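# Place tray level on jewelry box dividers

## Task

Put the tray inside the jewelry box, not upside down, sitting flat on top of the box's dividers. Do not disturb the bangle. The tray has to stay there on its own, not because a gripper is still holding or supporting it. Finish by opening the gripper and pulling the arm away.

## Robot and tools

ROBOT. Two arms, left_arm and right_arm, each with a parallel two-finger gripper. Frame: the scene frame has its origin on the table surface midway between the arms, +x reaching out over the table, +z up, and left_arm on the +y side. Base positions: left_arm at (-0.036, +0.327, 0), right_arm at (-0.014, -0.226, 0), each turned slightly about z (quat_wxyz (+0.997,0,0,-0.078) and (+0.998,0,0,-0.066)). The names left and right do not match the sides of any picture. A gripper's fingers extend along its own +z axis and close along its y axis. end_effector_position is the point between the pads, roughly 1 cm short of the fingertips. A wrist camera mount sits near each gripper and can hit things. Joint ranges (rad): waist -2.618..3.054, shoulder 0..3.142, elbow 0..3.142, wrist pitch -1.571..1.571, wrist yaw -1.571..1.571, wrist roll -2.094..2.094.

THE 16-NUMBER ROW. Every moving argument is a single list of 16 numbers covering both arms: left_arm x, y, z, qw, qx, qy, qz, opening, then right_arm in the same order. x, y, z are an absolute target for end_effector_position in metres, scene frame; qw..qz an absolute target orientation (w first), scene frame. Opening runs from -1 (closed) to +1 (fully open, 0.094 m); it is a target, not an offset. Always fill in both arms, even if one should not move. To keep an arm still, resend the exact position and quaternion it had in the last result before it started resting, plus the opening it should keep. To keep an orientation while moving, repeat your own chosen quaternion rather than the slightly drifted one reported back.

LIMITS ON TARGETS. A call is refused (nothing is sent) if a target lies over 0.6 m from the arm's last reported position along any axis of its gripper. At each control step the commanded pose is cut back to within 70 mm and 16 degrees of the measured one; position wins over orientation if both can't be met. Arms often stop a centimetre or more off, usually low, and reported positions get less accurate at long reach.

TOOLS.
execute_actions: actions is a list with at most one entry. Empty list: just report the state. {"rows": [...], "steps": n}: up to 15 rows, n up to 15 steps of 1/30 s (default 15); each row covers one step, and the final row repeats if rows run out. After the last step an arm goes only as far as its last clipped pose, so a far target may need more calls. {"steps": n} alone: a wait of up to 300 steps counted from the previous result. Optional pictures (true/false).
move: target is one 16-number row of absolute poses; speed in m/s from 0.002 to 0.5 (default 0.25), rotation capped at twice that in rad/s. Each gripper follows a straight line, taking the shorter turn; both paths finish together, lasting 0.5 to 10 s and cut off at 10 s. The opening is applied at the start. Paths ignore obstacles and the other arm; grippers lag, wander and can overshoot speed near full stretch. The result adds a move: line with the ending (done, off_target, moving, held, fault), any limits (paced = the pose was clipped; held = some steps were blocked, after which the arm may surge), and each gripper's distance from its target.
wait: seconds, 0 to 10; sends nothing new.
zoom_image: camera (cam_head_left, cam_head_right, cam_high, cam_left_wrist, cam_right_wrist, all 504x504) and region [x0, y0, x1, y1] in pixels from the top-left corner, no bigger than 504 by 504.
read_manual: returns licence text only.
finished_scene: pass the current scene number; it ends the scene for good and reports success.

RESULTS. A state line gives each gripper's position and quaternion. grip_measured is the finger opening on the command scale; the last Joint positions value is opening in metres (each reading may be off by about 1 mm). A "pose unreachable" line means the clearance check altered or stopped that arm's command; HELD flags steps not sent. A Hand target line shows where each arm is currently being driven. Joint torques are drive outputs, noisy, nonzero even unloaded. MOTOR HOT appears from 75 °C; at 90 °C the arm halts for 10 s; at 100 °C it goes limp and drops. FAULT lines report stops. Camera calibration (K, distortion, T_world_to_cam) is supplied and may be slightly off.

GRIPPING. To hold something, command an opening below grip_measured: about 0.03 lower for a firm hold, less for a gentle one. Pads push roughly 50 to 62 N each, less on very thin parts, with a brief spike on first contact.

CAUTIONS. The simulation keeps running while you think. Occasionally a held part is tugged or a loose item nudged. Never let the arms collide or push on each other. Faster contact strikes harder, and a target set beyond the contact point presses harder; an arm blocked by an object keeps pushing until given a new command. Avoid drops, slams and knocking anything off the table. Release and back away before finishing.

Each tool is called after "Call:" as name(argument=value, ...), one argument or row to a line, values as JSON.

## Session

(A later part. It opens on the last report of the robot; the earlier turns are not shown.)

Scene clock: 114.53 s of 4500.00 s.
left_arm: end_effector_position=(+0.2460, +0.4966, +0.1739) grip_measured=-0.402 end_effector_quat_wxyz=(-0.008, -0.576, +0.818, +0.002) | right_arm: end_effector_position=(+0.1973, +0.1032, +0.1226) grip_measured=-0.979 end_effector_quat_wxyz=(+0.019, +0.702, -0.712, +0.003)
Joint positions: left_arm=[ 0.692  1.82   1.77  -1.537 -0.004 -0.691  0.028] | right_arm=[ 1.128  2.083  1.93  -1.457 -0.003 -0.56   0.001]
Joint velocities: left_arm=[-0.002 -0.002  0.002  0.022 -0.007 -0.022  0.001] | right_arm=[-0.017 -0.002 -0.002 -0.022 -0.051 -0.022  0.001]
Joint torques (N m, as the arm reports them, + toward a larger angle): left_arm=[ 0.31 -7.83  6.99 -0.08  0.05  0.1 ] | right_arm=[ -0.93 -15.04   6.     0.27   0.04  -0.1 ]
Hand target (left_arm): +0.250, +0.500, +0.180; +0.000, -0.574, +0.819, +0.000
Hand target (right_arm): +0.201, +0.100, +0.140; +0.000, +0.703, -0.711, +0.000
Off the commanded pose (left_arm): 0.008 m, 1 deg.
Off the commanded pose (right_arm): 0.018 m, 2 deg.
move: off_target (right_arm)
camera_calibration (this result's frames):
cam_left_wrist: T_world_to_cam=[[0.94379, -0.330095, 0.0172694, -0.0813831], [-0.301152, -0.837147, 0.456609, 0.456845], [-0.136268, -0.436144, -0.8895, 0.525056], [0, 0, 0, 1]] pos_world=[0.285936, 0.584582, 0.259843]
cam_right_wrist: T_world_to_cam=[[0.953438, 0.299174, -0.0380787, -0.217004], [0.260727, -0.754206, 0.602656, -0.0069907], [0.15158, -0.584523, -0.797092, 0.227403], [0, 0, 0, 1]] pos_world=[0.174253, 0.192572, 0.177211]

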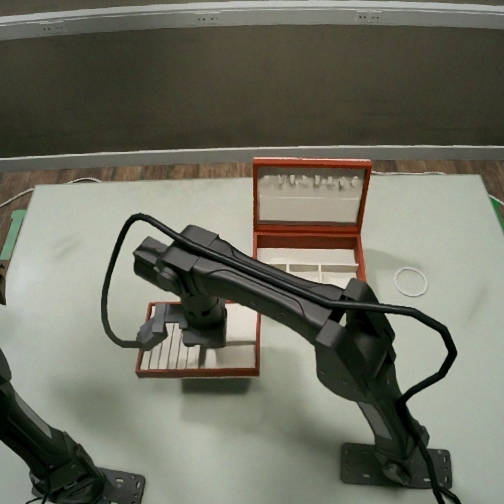

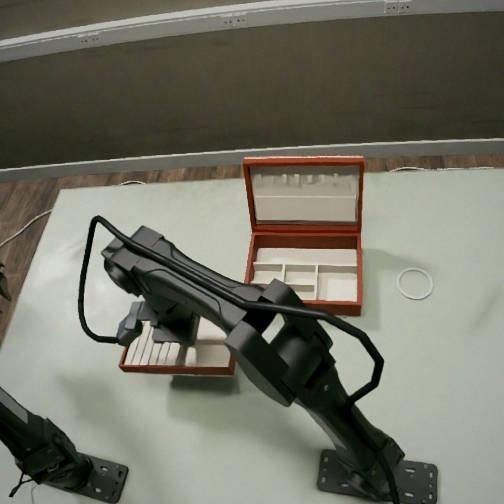

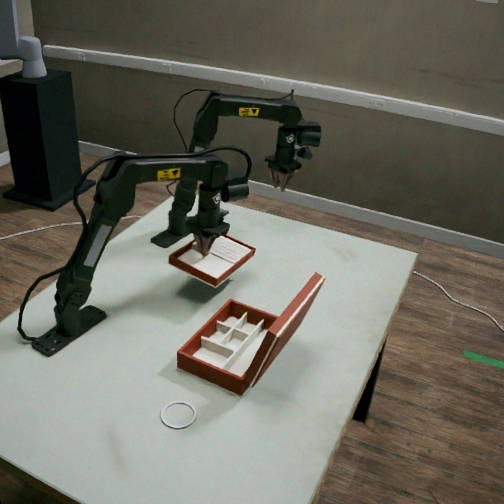

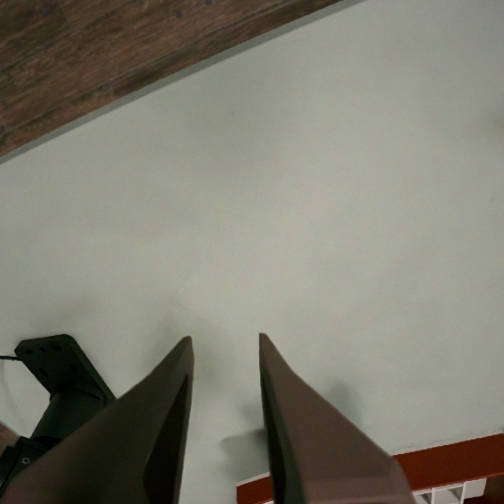

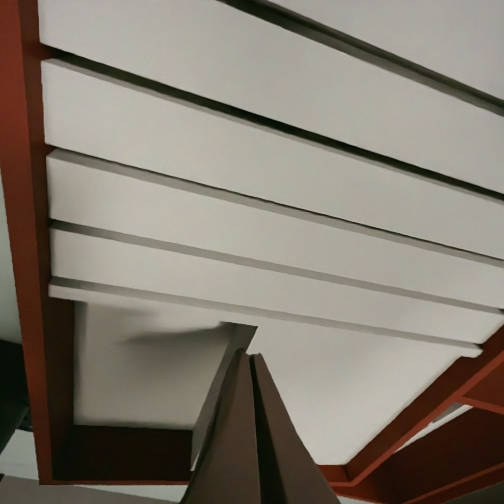

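Call:
move(
  target=[0.25,0.5,0.18,0,-0.574,0.819,0,-0.4,0.34,-0.11,0.15,0.1,-0.703,0.704,-0.03,-0.995],
  speed=0.1,
)

Scene clock: 132.57 s of 4500.00 s.
left_arm: end_effector_position=(+0.2460, +0.4966, +0.1739) grip_measured=-0.402 end_effector_quat_wxyz=(-0.008, -0.576, +0.818, +0.002) | right_arm: end_effector_position=(+0.3372, -0.1152, +0.1359) grip_measured=-0.980 end_effector_quat_wxyz=(-0.062, +0.701, -0.709, +0.031)
Joint positions: left_arm=[ 0.692  1.82   1.77  -1.537 -0.004 -0.691  0.028] | right_arm=[ 0.433  1.805  1.591 -1.218 -0.003 -1.258  0.001]
Joint velocities: left_arm=[-0.002 -0.002  0.027  0.037  0.022 -0.066  0.   ] | right_arm=[-0.022 -0.012  0.012 -0.007 -0.022 -0.125 -0.   ]
Joint torques (N m, as the arm reports them, + toward a larger angle): left_arm=[ 0.28 -7.82  6.97 -0.08  0.06  0.09] | right_arm=[ -0.37 -12.42   5.88   1.03  -0.27  -0.08]
Hand target (left_arm): +0.250, +0.500, +0.180; +0.000, -0.574, +0.819, +0.000
Hand target (right_arm): +0.342, -0.110, +0.151; -0.096, +0.703, -0.704, +0.034
Off the commanded pose (left_arm): 0.008 m, 1 deg.
Off the commanded pose (right_arm): 0.015 m, 4 deg.
After step 90, 11.97 s passed at rest.
move: off_target (right_arm)
camera_calibration (this result's frames):
cam_left_wrist: T_world_to_cam=[[0.94379, -0.330095, 0.0172694, -0.0813831], [-0.301152, -0.837147, 0.456609, 0.456845], [-0.136268, -0.436144, -0.8895, 0.525056], [0, 0, 0, 1]] pos_world=[0.285936, 0.584582, 0.259843]
cam_right_wrist: T_world_to_cam=[[0.944796, 0.299488, 0.13292, -0.304869], [0.171502, -0.797662, 0.578206, -0.18784], [0.279191, -0.523491, -0.804991, 0.0542792], [0, 0, 0, 1]] pos_world=[0.3051, -0.0301136, 0.192828]

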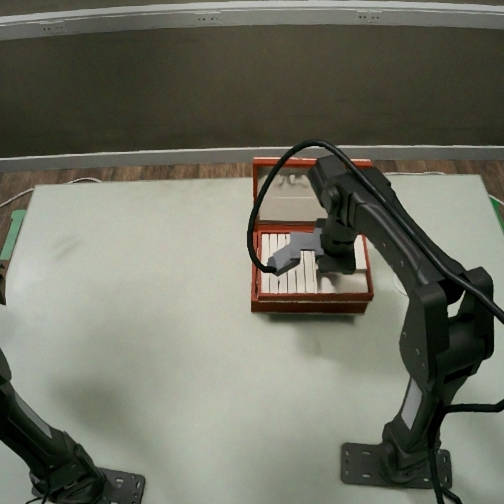

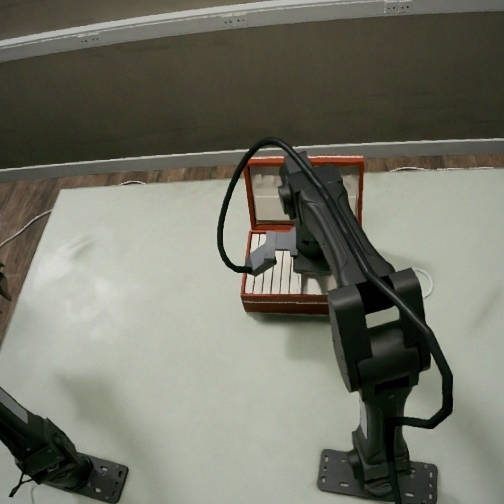

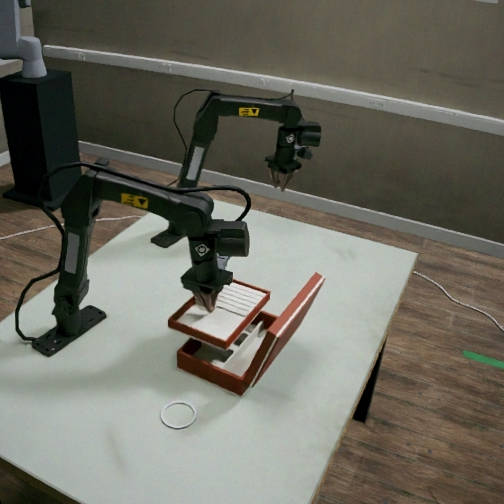

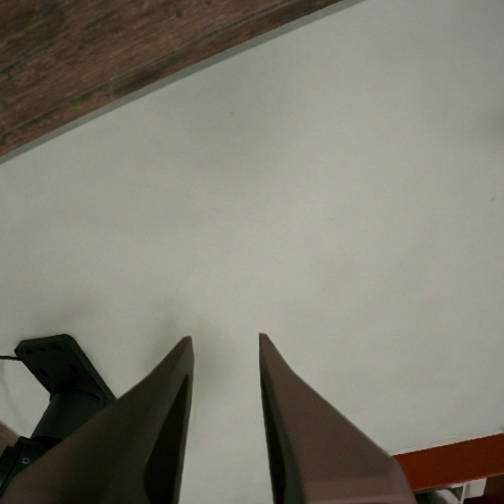

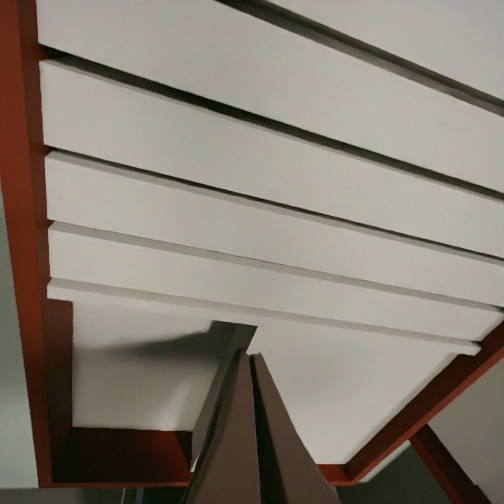

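Call:
move(
  target=[0.25,0.5,0.18,0,-0.574,0.819,0,-0.4,0.345,-0.11,0.105,0.1,-0.703,0.704,-0.03,-0.995],
  speed=0.03,
)

Call:
zoom_image(
  camera="cam_head_left",
  region=[240,200,400,330],
)

Call:
zoom_image(
  camera="cam_high",
  region=[160,270,340,410],
)

Scene clock: 140.00 s of 4500.00 s.
left_arm: end_effector_position=(+0.2460, +0.4966, +0.1739) grip_measured=-0.402 end_effector_quat_wxyz=(-0.008, -0.576, +0.818, +0.002) | right_arm: end_effector_position=(+0.3406, -0.1122, +0.0981) grip_measured=-0.980 end_effector_quat_wxyz=(-0.076, +0.704, -0.706, +0.032)
Joint positions: left_arm=[ 0.692  1.82   1.77  -1.537 -0.004 -0.691  0.028] | right_arm=[ 0.433  1.805  1.437 -1.039 -0.013 -1.265  0.001]
Joint velocities: left_arm=[-0.007 -0.007 -0.002  0.022 -0.022 -0.022 -0.002] | right_arm=[-0.002 -0.007  0.002  0.007 -0.066  0.037 -0.   ]
Joint torques (N m, as the arm reports them, + toward a larger angle): left_arm=[ 0.3  -7.83  6.98 -0.08  0.06  0.1 ] | right_arm=[ -0.82 -11.28   4.99   1.06  -0.27  -0.08]
Hand target (left_arm): +0.250, +0.500, +0.180; +0.000, -0.574, +0.819, +0.000
Hand target (right_arm): +0.345, -0.110, +0.105; -0.099, +0.703, -0.704, +0.031
Off the commanded pose (left_arm): 0.008 m, 1 deg.
Off the commanded pose (right_arm): 0.009 m, 3 deg.
After step 90, 2.73 s passed at rest.
move: off_target (right_arm)
camera_calibration (this result's frames):
cam_left_wrist: T_world_to_cam=[[0.94379, -0.330095, 0.0172694, -0.0813831], [-0.301152, -0.837147, 0.456609, 0.456845], [-0.136268, -0.436144, -0.8895, 0.525056], [0, 0, 0, 1]] pos_world=[0.285936, 0.584582, 0.259843]
cam_right_wrist: T_world_to_cam=[[0.938984, 0.305733, 0.157598, -0.30367], [0.166716, -0.805302, 0.568942, -0.162485], [0.300858, -0.507953, -0.807136, 0.0190022], [0, 0, 0, 1]] pos_world=[0.306513, -0.0283551, 0.155639]

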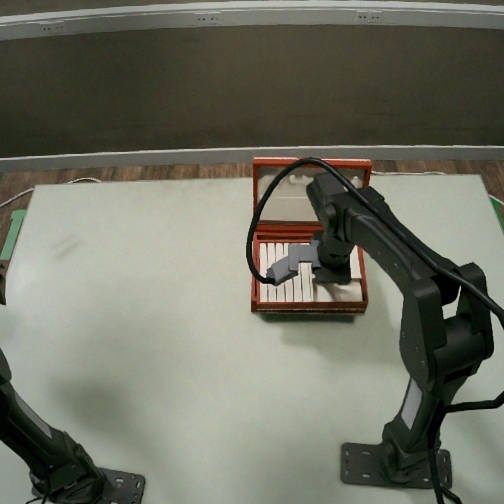

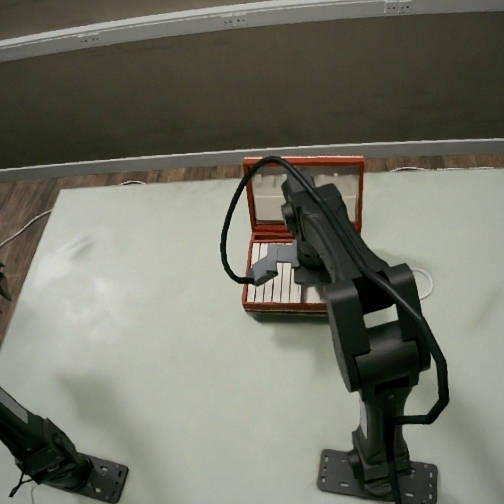

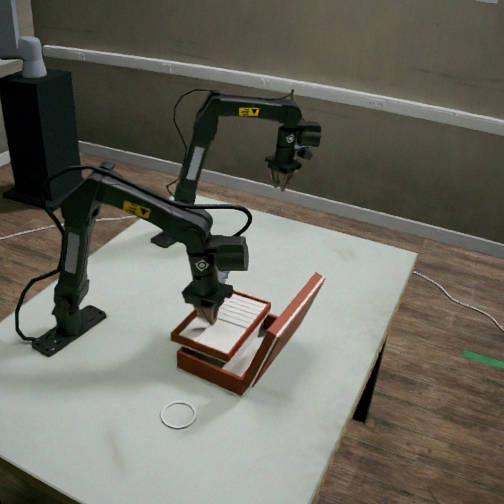

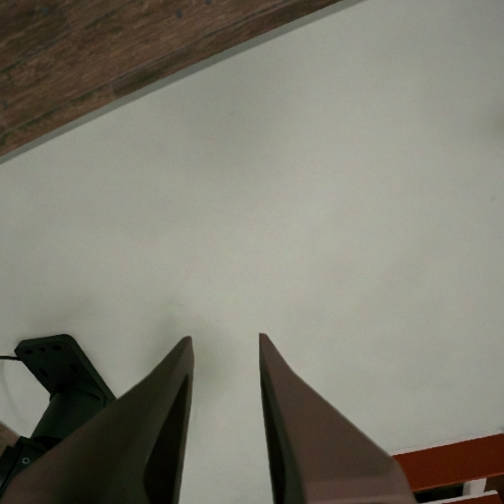

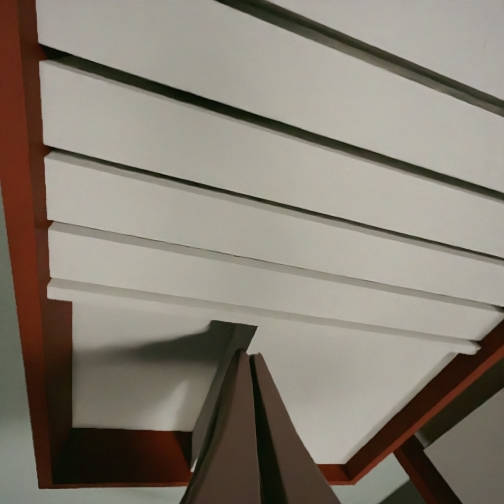

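Region (240, 200, 400, 330) of cam_head_left's 504x504 image, scaled by 3.150, with more detail than that image has; it fills the top 410 rows of this view, and the rest is white.

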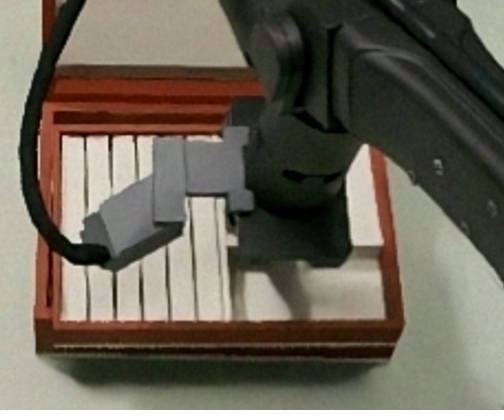

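Region (160, 270, 340, 410) of cam_high's 504x504 image, scaled by 2.800, with more detail than that image has.

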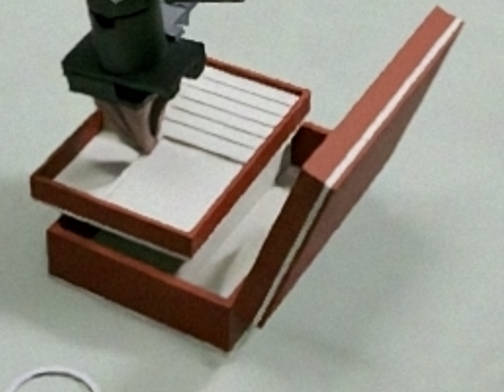

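Call:
move(
  target=[0.25,0.5,0.18,0,-0.574,0.819,0,-0.4,0.37,-0.108,0.103,0.075,-0.703,0.706,-0.01,-0.995],
  speed=0.03,
)

Call:
zoom_image(
  camera="cam_head_left",
  region=[240,200,400,330],
)

Call:
zoom_image(
  camera="cam_high",
  region=[160,270,340,410],
)

Scene clock: 148.53 s of 4500.00 s.
left_arm: end_effector_position=(+0.2460, +0.4966, +0.1739) grip_measured=-0.402 end_effector_quat_wxyz=(-0.008, -0.576, +0.818, +0.002) | right_arm: end_effector_position=(+0.3614, -0.1122, +0.0883) grip_measured=-0.979 end_effector_quat_wxyz=(-0.052, +0.703, -0.709, +0.014)
Joint positions: left_arm=[ 0.692  1.82   1.77  -1.537 -0.004 -0.691  0.028] | right_arm=[ 0.411  1.941  1.584 -1.109 -0.026 -1.281  0.001]
Joint velocities: left_arm=[ 0.017 -0.007 -0.002  0.022  0.037 -0.066 -0.001] | right_arm=[-0.002  0.002  0.012 -0.066 -0.051 -0.051  0.   ]
Joint torques (N m, as the arm reports them, + toward a larger angle): left_arm=[ 0.31 -7.8   6.97 -0.08  0.05  0.1 ] | right_arm=[ -0.92 -11.22   8.78   0.62  -0.29  -0.1 ]
Hand target (left_arm): +0.250, +0.500, +0.180; +0.000, -0.574, +0.819, +0.000
Hand target (right_arm): +0.370, -0.108, +0.103; -0.076, +0.704, -0.706, +0.011
Off the commanded pose (left_arm): 0.008 m, 1 deg.
Off the commanded pose (right_arm): 0.018 m, 3 deg.
After step 90, 4.27 s passed at rest.
move: off_target (right_arm)
camera_calibration (this result's frames):
cam_left_wrist: T_world_to_cam=[[0.94379, -0.330095, 0.0172694, -0.0813831], [-0.301152, -0.837147, 0.456609, 0.456845], [-0.136268, -0.436144, -0.8895, 0.525056], [0, 0, 0, 1]] pos_world=[0.285936, 0.584582, 0.259843]
cam_right_wrist: T_world_to_cam=[[0.947801, 0.30306, 0.0991361, -0.320022], [0.197471, -0.801989, 0.563754, -0.170606], [0.250358, -0.51475, -0.819971, 0.0234569], [0, 0, 0, 1]] pos_world=[0.331134, -0.0277637, 0.14714]

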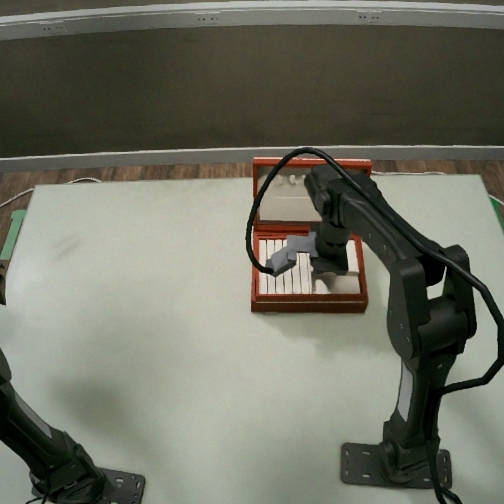

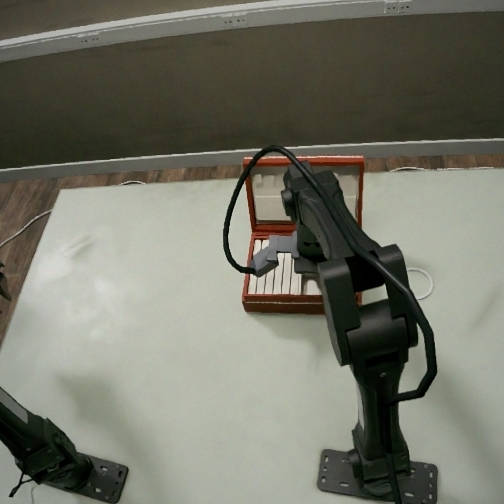

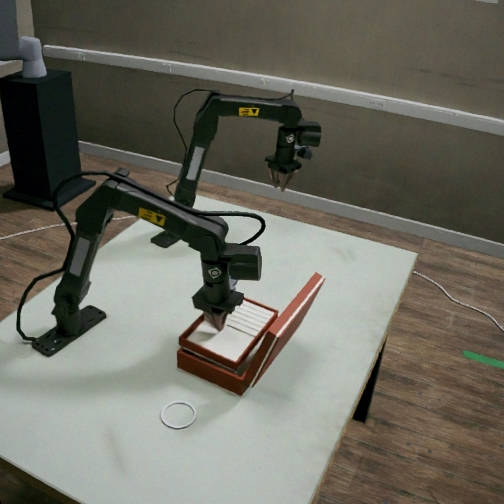

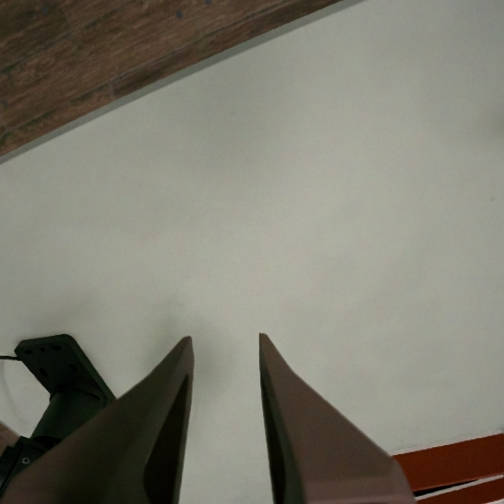

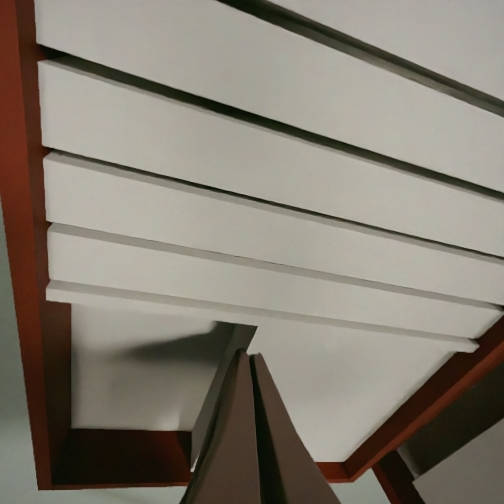

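Region (240, 200, 400, 330) of cam_head_left's 504x504 image, scaled by 3.150, with more detail than that image has; it fills the top 410 rows of this view, and the rest is white.

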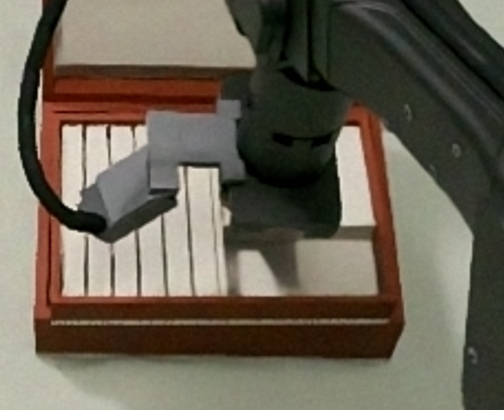

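Region (160, 270, 340, 410) of cam_high's 504x504 image, scaled by 2.800, with more detail than that image has.

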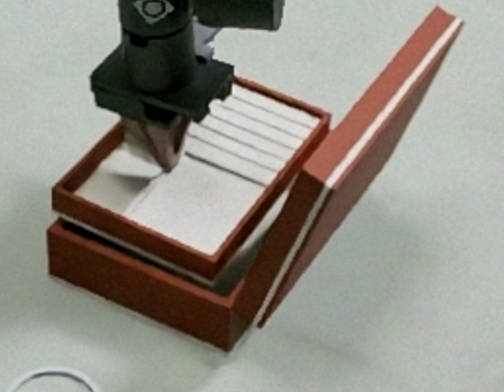

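Good in y; x needs slightly more, perhaps.

Call:
move(
  target=[0.25,0.5,0.18,0,-0.574,0.819,0,-0.4,0.375,-0.108,0.085,0.065,-0.703,0.707,0,-0.995],
  speed=0.01,
)

Call:
zoom_image(
  camera="cam_head_left",
  region=[240,200,400,330],
)

Call:
zoom_image(
  camera="cam_high",
  region=[160,270,340,410],
)

Scene clock: 156.23 s of 4500.00 s.
left_arm: end_effector_position=(+0.2460, +0.4966, +0.1739) grip_measured=-0.402 end_effector_quat_wxyz=(-0.008, -0.576, +0.818, +0.002) | right_arm: end_effector_position=(+0.3590, -0.1127, +0.0752) grip_measured=-0.979 end_effector_quat_wxyz=(-0.038, +0.704, -0.709, -0.001)
Joint positions: left_arm=[ 0.692  1.82   1.77  -1.537 -0.004 -0.691  0.028] | right_arm=[ 0.406  1.977  1.584 -1.114 -0.039 -1.287  0.001]
Joint velocities: left_arm=[-0.002  0.012 -0.017 -0.022  0.022  0.022 -0.001] | right_arm=[ 0.012 -0.002  0.002  0.022 -0.022 -0.051 -0.001]
Joint torques (N m, as the arm reports them, + toward a larger angle): left_arm=[ 0.3  -7.79  7.   -0.09  0.05  0.09] | right_arm=[ -0.95 -10.26   9.     0.72  -0.28  -0.07]
Hand target (left_arm): +0.250, +0.500, +0.180; +0.000, -0.574, +0.819, +0.000
Hand target (right_arm): +0.374, -0.108, +0.085; -0.065, +0.704, -0.707, +0.001
Off the commanded pose (left_arm): 0.008 m, 1 deg.
Off the commanded pose (right_arm): 0.019 m, 3 deg.
After step 90, 2.57 s passed at rest.
move: off_target (right_arm)
camera_calibration (this result's frames):
cam_left_wrist: T_world_to_cam=[[0.94379, -0.330095, 0.0172694, -0.0813831], [-0.301152, -0.837147, 0.456609, 0.456845], [-0.136268, -0.436144, -0.8895, 0.525056], [0, 0, 0, 1]] pos_world=[0.285936, 0.584582, 0.259843]
cam_right_wrist: T_world_to_cam=[[0.950679, 0.304356, 0.0598036, -0.314267], [0.221901, -0.802074, 0.554471, -0.171259], [0.216723, -0.513854, -0.830051, 0.0259987], [0, 0, 0, 1]] pos_world=[0.331135, -0.0283541, 0.135333]

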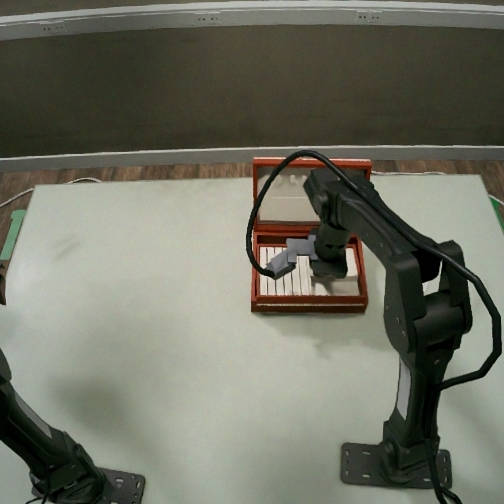

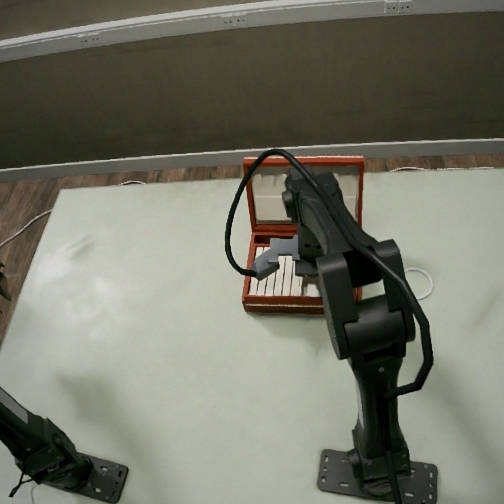

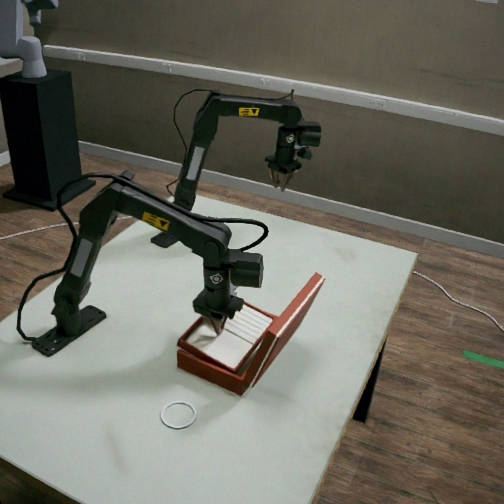

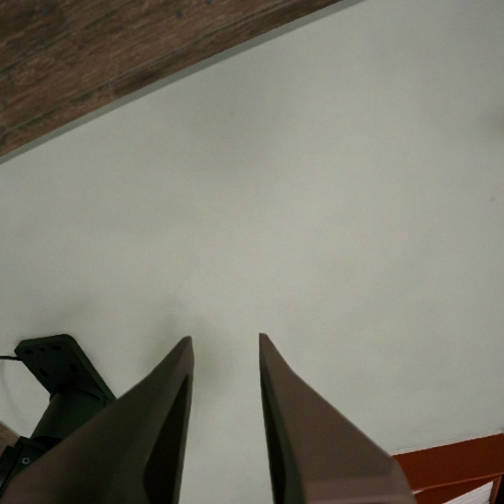

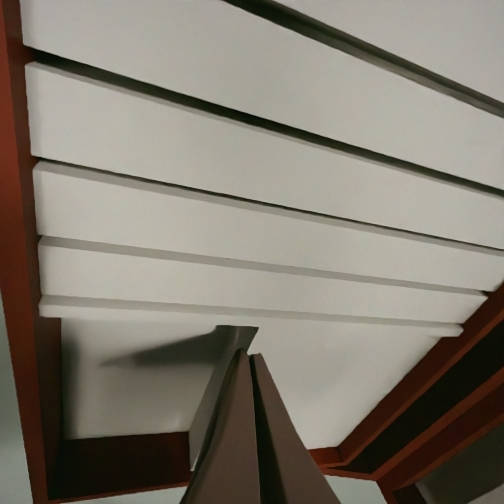

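Region (240, 200, 400, 330) of cam_head_left's 504x504 image, scaled by 3.150, with more detail than that image has; it fills the top 410 rows of this view, and the rest is white.

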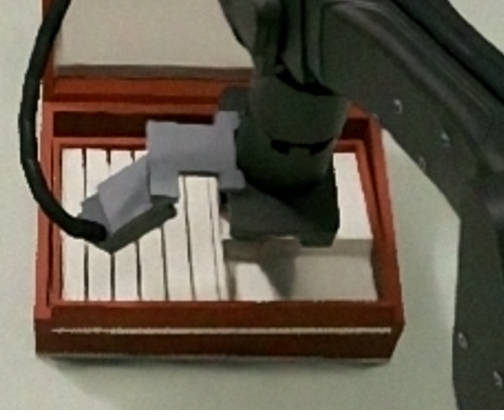

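Region (160, 270, 340, 410) of cam_high's 504x504 image, scaled by 2.800, with more detail than that image has.

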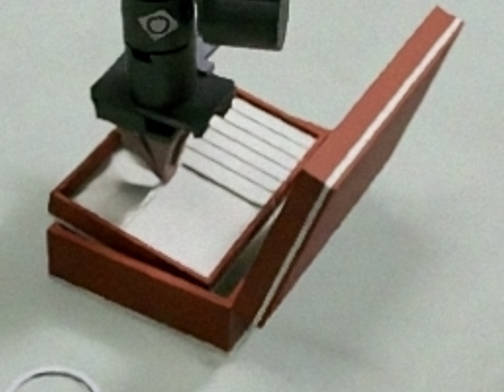

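Front caught on rim; slide back.

Call:
move(
  target=[0.25,0.5,0.18,0,-0.574,0.819,0,-0.4,0.39,-0.108,0.086,0.065,-0.703,0.707,0,-0.995],
  speed=0.01,
)

Call:
zoom_image(
  camera="cam_high",
  region=[160,270,340,410],
)

Scene clock: 163.57 s of 4500.00 s.
left_arm: end_effector_position=(+0.2460, +0.4966, +0.1739) grip_measured=-0.402 end_effector_quat_wxyz=(-0.008, -0.576, +0.818, +0.002) | right_arm: end_effector_position=(+0.3778, -0.1123, +0.0720) grip_measured=-0.979 end_effector_quat_wxyz=(-0.037, +0.703, -0.711, -0.001)
Joint positions: left_arm=[ 0.692  1.82   1.77  -1.537 -0.004 -0.691  0.028] | right_arm=[ 0.394  2.05   1.678 -1.135 -0.039 -1.295  0.001]
Joint velocities: left_arm=[-0.017  0.007  0.012  0.037  0.051 -0.051 -0.001] | right_arm=[-0.002  0.022  0.017 -0.037  0.007  0.037 -0.001]
Joint torques (N m, as the arm reports them, + toward a larger angle): left_arm=[ 0.31 -7.83  6.99 -0.09  0.05  0.09] | right_arm=[ -0.71 -12.23   8.58   0.63  -0.24  -0.15]
Hand target (left_arm): +0.250, +0.500, +0.180; +0.000, -0.574, +0.819, +0.000
Hand target (right_arm): +0.389, -0.108, +0.086; -0.065, +0.703, -0.708, +0.001
Off the commanded pose (left_arm): 0.008 m, 1 deg.
Off the commanded pose (right_arm): 0.019 m, 3 deg.
After step 90, 0.80 s passed at rest.
move: off_target (right_arm)
camera_calibration (this result's frames):
cam_left_wrist: T_world_to_cam=[[0.94379, -0.330095, 0.0172694, -0.0813831], [-0.301152, -0.837147, 0.456609, 0.456845], [-0.136268, -0.436144, -0.8895, 0.525056], [0, 0, 0, 1]] pos_world=[0.285936, 0.584582, 0.259843]
cam_right_wrist: T_world_to_cam=[[0.951721, 0.301099, 0.0597109, -0.332798], [0.219091, -0.80255, 0.554899, -0.172351], [0.215001, -0.515027, -0.829772, 0.0200539], [0, 0, 0, 1]] pos_world=[0.35018, -0.0277866, 0.132149]

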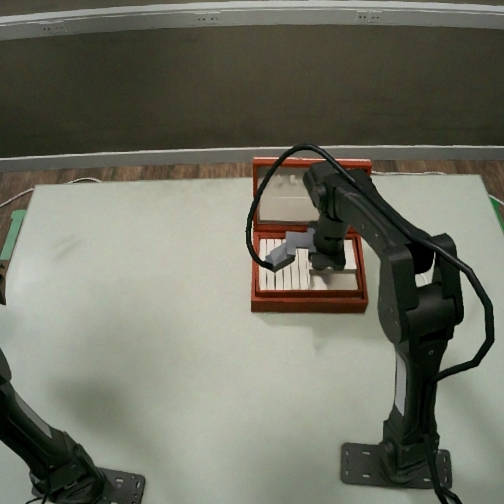

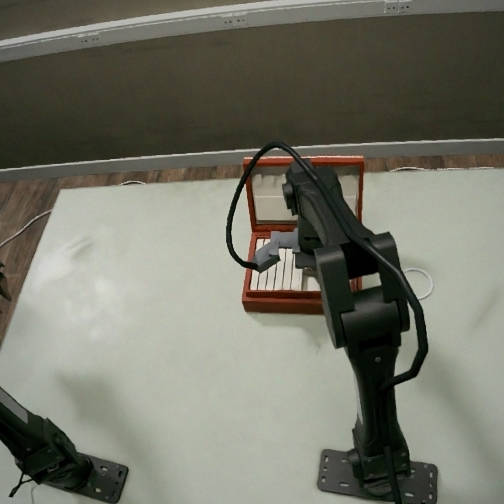

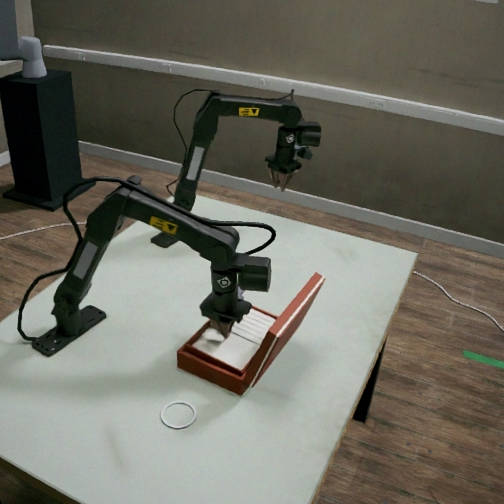

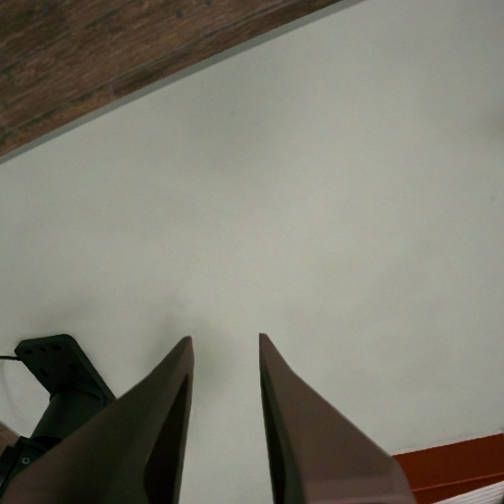

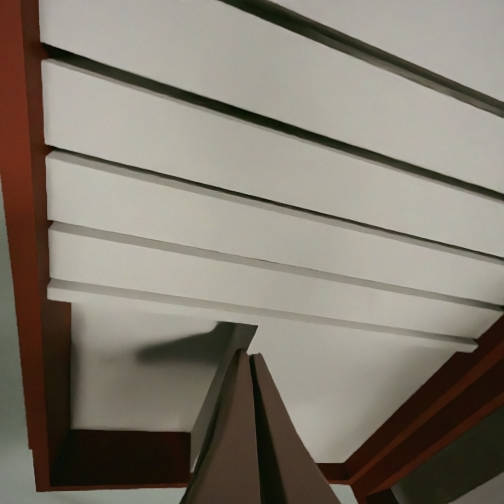

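Region (160, 270, 340, 410) of cam_high's 504x504 image, scaled by 2.800, with more detail than that image has.

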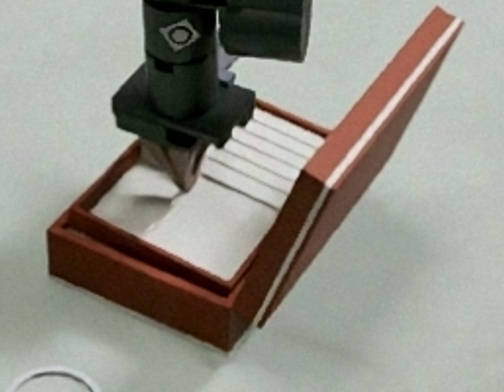

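Call:
move(
  target=[0.25,0.5,0.18,0,-0.574,0.819,0,-0.4,0.388,-0.108,0.072,0.065,-0.703,0.707,0,-0.995],
  speed=0.01,
)

Call:
move(
  target=[0.25,0.5,0.18,0,-0.574,0.819,0,-0.4,0.388,-0.108,0.072,0.065,-0.703,0.707,0,-0.6],
  speed=0.01,
)

Call:
move(
  target=[0.25,0.5,0.18,0,-0.574,0.819,0,-0.4,0.28,-0.15,0.2,0.065,-0.703,0.707,0,-0.6],
  speed=0.1,
)

Call:
zoom_image(
  camera="cam_high",
  region=[160,270,340,410],
)

Scene clock: 175.40 s of 4500.00 s.
left_arm: end_effector_position=(+0.2460, +0.4966, +0.1739) grip_measured=-0.402 end_effector_quat_wxyz=(-0.008, -0.576, +0.818, +0.002) | right_arm: end_effector_position=(+0.3805, -0.1112, +0.0720) grip_measured=-0.979 end_effector_quat_wxyz=(-0.043, +0.703, -0.710, +0.001)
Joint positions: left_arm=[ 0.692  1.82   1.77  -1.537 -0.004 -0.691  0.028] | right_arm=[ 0.394  2.051  1.678 -1.123 -0.04  -1.296  0.001]
Joint velocities: left_arm=[ 0.002 -0.002 -0.002  0.007  0.007 -0.037  0.001] | right_arm=[-0.002 -0.002  0.002  0.007  0.037  0.022  0.   ]
Joint torques (N m, as the arm reports them, + toward a larger angle): left_arm=[ 0.3  -7.82  7.   -0.08  0.06  0.1 ] | right_arm=[ -0.66 -12.22   4.66   1.07  -0.25  -0.11]
Hand target (left_arm): +0.250, +0.500, +0.180; +0.000, -0.574, +0.819, +0.000
Hand target (right_arm): +0.388, -0.108, +0.072; -0.065, +0.704, -0.708, +0.001
Off the commanded pose (left_arm): 0.008 m, 1 deg.
Off the commanded pose (right_arm): 0.008 m, 3 deg.
After step 90, 5.80 s passed at rest.
move: off_target (right_arm)
camera_calibration (this result's frames):
cam_left_wrist: T_world_to_cam=[[0.94379, -0.330095, 0.0172694, -0.0813831], [-0.301152, -0.837147, 0.456609, 0.456845], [-0.136268, -0.436144, -0.8895, 0.525056], [0, 0, 0, 1]] pos_world=[0.285936, 0.584582, 0.259843]
cam_right_wrist: T_world_to_cam=[[0.950901, 0.301281, 0.0708358, -0.336163], [0.213847, -0.80504, 0.553336, -0.1702], [0.223735, -0.511019, -0.829941, 0.0170956], [0, 0, 0, 1]] pos_world=[0.352229, -0.027002, 0.132178]

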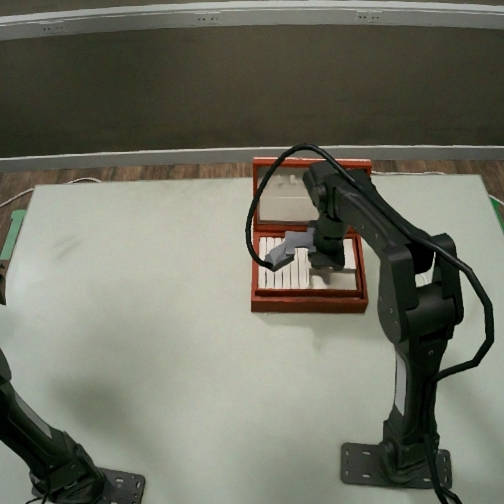

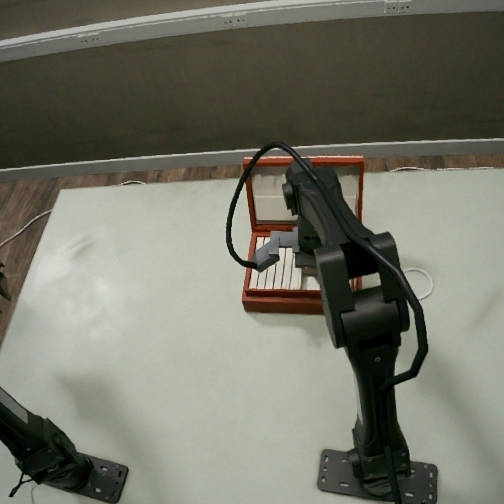

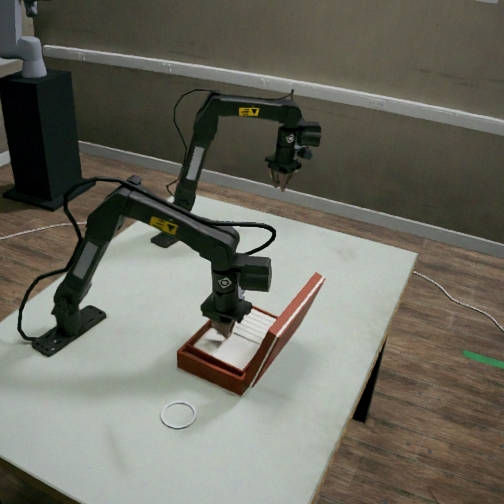

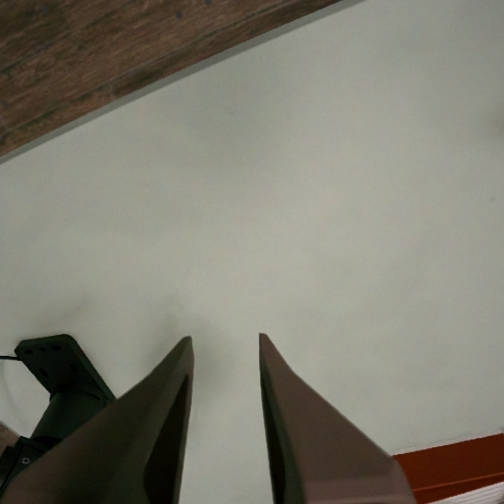

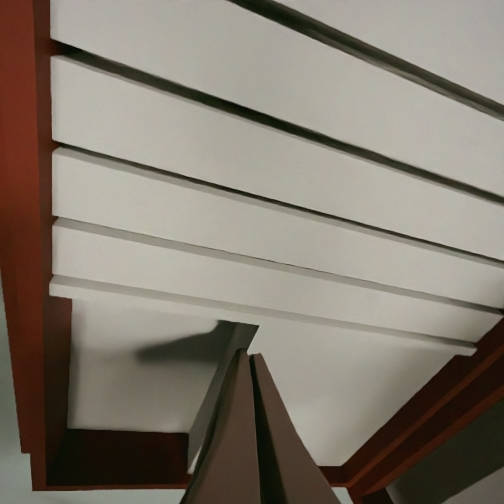

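Scene clock: 177.87 s of 4500.00 s.
left_arm: end_effector_position=(+0.2460, +0.4966, +0.1739) grip_measured=-0.402 end_effector_quat_wxyz=(-0.008, -0.576, +0.818, +0.002) | right_arm: end_effector_position=(+0.3885, -0.1085, +0.0728) grip_measured=-0.601 end_effector_quat_wxyz=(-0.058, +0.703, -0.709, +0.008)
Joint positions: left_arm=[ 0.692  1.82   1.77  -1.537 -0.004 -0.691  0.028] | right_arm=[ 0.394  2.051  1.678 -1.089 -0.043 -1.296  0.019]
Joint velocities: left_arm=[ 0.002  0.002 -0.007  0.037 -0.037 -0.066  0.   ] | right_arm=[ 0.002  0.002  0.012  0.037  0.022  0.007 -0.   ]
Joint torques (N m, as the arm reports them, + toward a larger angle): left_arm=[ 0.31 -7.84  6.97 -0.09  0.06  0.1 ] | right_arm=[ -0.59 -12.19   4.73   0.77  -0.23  -0.11]
Hand target (left_arm): +0.250, +0.500, +0.180; +0.000, -0.574, +0.819, +0.000
Hand target (right_arm): +0.388, -0.108, +0.072; -0.065, +0.704, -0.708, +0.001
Off the commanded pose (left_arm): 0.008 m, 1 deg.
Off the commanded pose (right_arm): 0.001 m, 1 deg.
move: done
camera_calibration (this result's frames):
cam_left_wrist: T_world_to_cam=[[0.94379, -0.330095, 0.0172694, -0.0813831], [-0.301152, -0.837147, 0.456609, 0.456845], [-0.136268, -0.436144, -0.8895, 0.525056], [0, 0, 0, 1]] pos_world=[0.285936, 0.584582, 0.259843]
cam_right_wrist: T_world_to_cam=[[0.947893, 0.300876, 0.104752, -0.345952], [0.196622, -0.81119, 0.550736, -0.164002], [0.250677, -0.501442, -0.82808, 0.00775236], [0, 0, 0, 1]] pos_world=[0.358228, -0.0250607, 0.132981]

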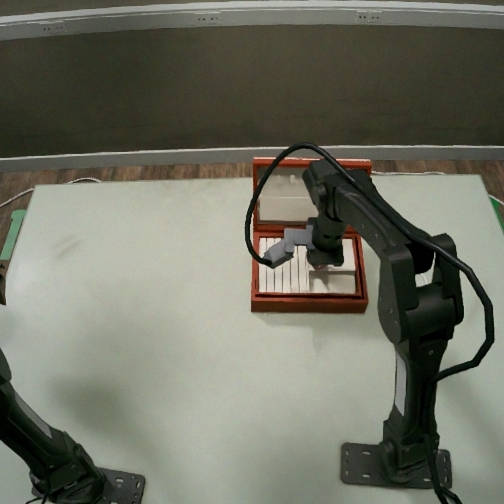

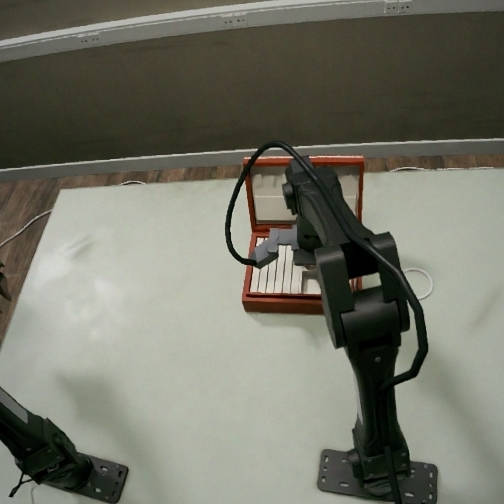

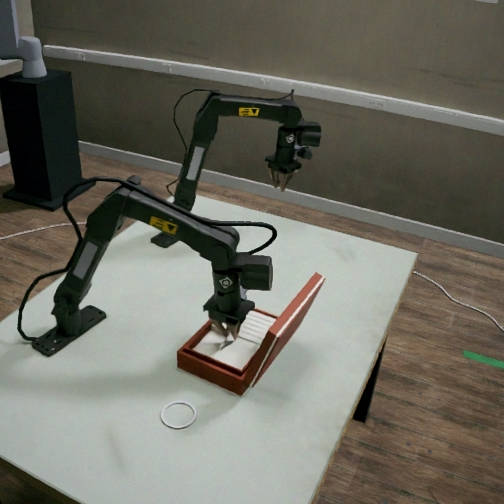

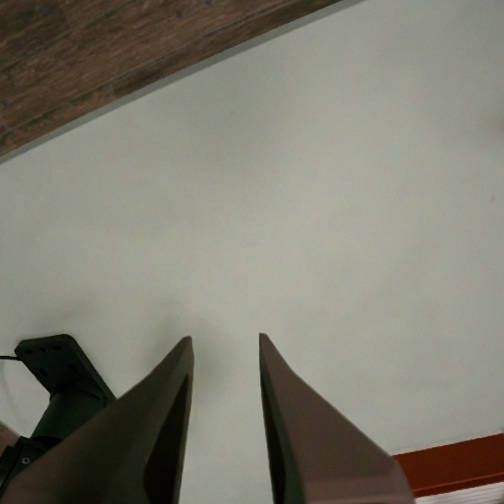

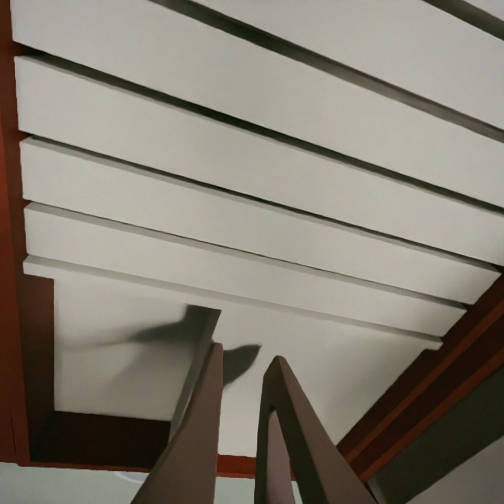

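Scene clock: 180.03 s of 4500.00 s.
left_arm: end_effector_position=(+0.2460, +0.4966, +0.1739) grip_measured=-0.402 end_effector_quat_wxyz=(-0.008, -0.576, +0.818, +0.002) | right_arm: end_effector_position=(+0.2840, -0.1510, +0.1897) grip_measured=-0.601 end_effector_quat_wxyz=(-0.052, +0.704, -0.709, +0.004)
Joint positions: left_arm=[ 0.692  1.82   1.77  -1.537 -0.004 -0.691  0.028] | right_arm=[ 0.346  1.638  1.617 -1.457 -0.05  -1.347  0.019]
Joint velocities: left_arm=[-0.007  0.002  0.002 -0.051 -0.007  0.022  0.   ] | right_arm=[-0.002  0.002 -0.007  0.051 -0.022  0.037 -0.   ]
Joint torques (N m, as the arm reports them, + toward a larger angle): left_arm=[ 0.29 -7.83  6.97 -0.09  0.05  0.1 ] | right_arm=[-0.85 -8.91  6.65  0.4  -0.27 -0.06]
Hand target (left_arm): +0.250, +0.500, +0.180; +0.000, -0.574, +0.819, +0.000
Hand target (right_arm): +0.281, -0.151, +0.200; -0.065, +0.704, -0.708, +0.000
Off the commanded pose (left_arm): 0.008 m, 1 deg.
Off the commanded pose (right_arm): 0.011 m, 2 deg.
move: off_target (right_arm)
camera_calibration (this result's frames):
cam_left_wrist: T_world_to_cam=[[0.94379, -0.330095, 0.0172694, -0.0813831], [-0.301152, -0.837147, 0.456609, 0.456845], [-0.136268, -0.436144, -0.8895, 0.525056], [0, 0, 0, 1]] pos_world=[0.285936, 0.584582, 0.259843]
cam_right_wrist: T_world_to_cam=[[0.94858, 0.303206, 0.0908997, -0.243576], [0.206129, -0.809628, 0.549557, -0.244561], [0.240224, -0.502562, -0.830496, 0.112744], [0, 0, 0, 1]] pos_world=[0.254378, -0.0674888, 0.250175]

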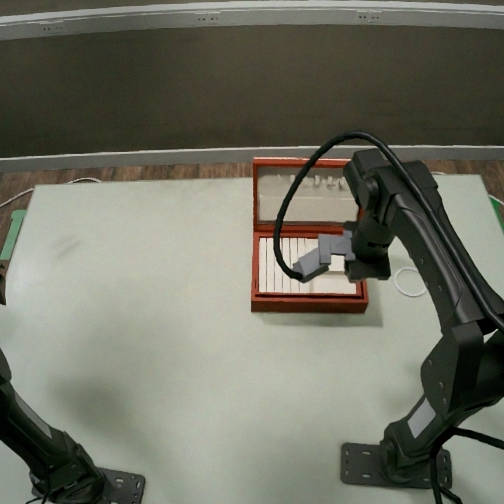

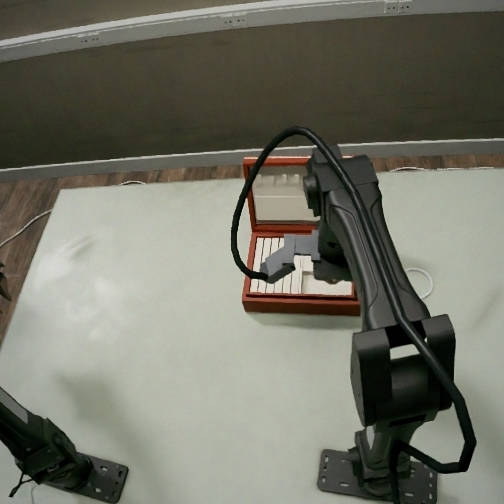

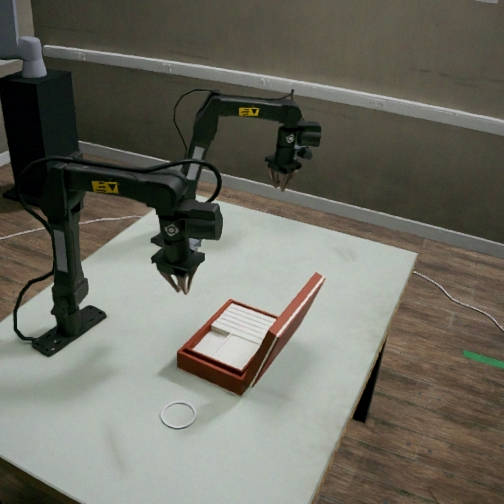

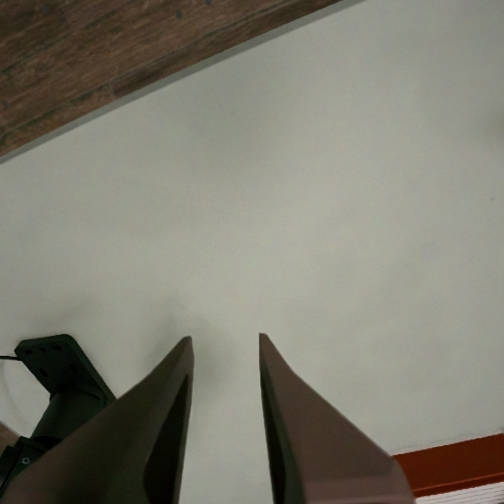

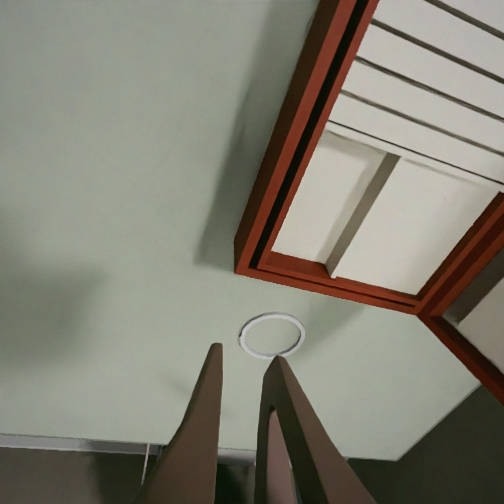

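Region (160, 270, 340, 410) of cam_high's 504x504 image, scaled by 2.800, with more detail than that image has.

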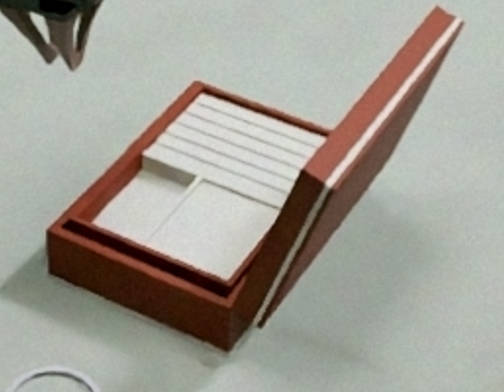

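Call:
finished_scene(
  scene=2,
)

The scene is finished: the task was done.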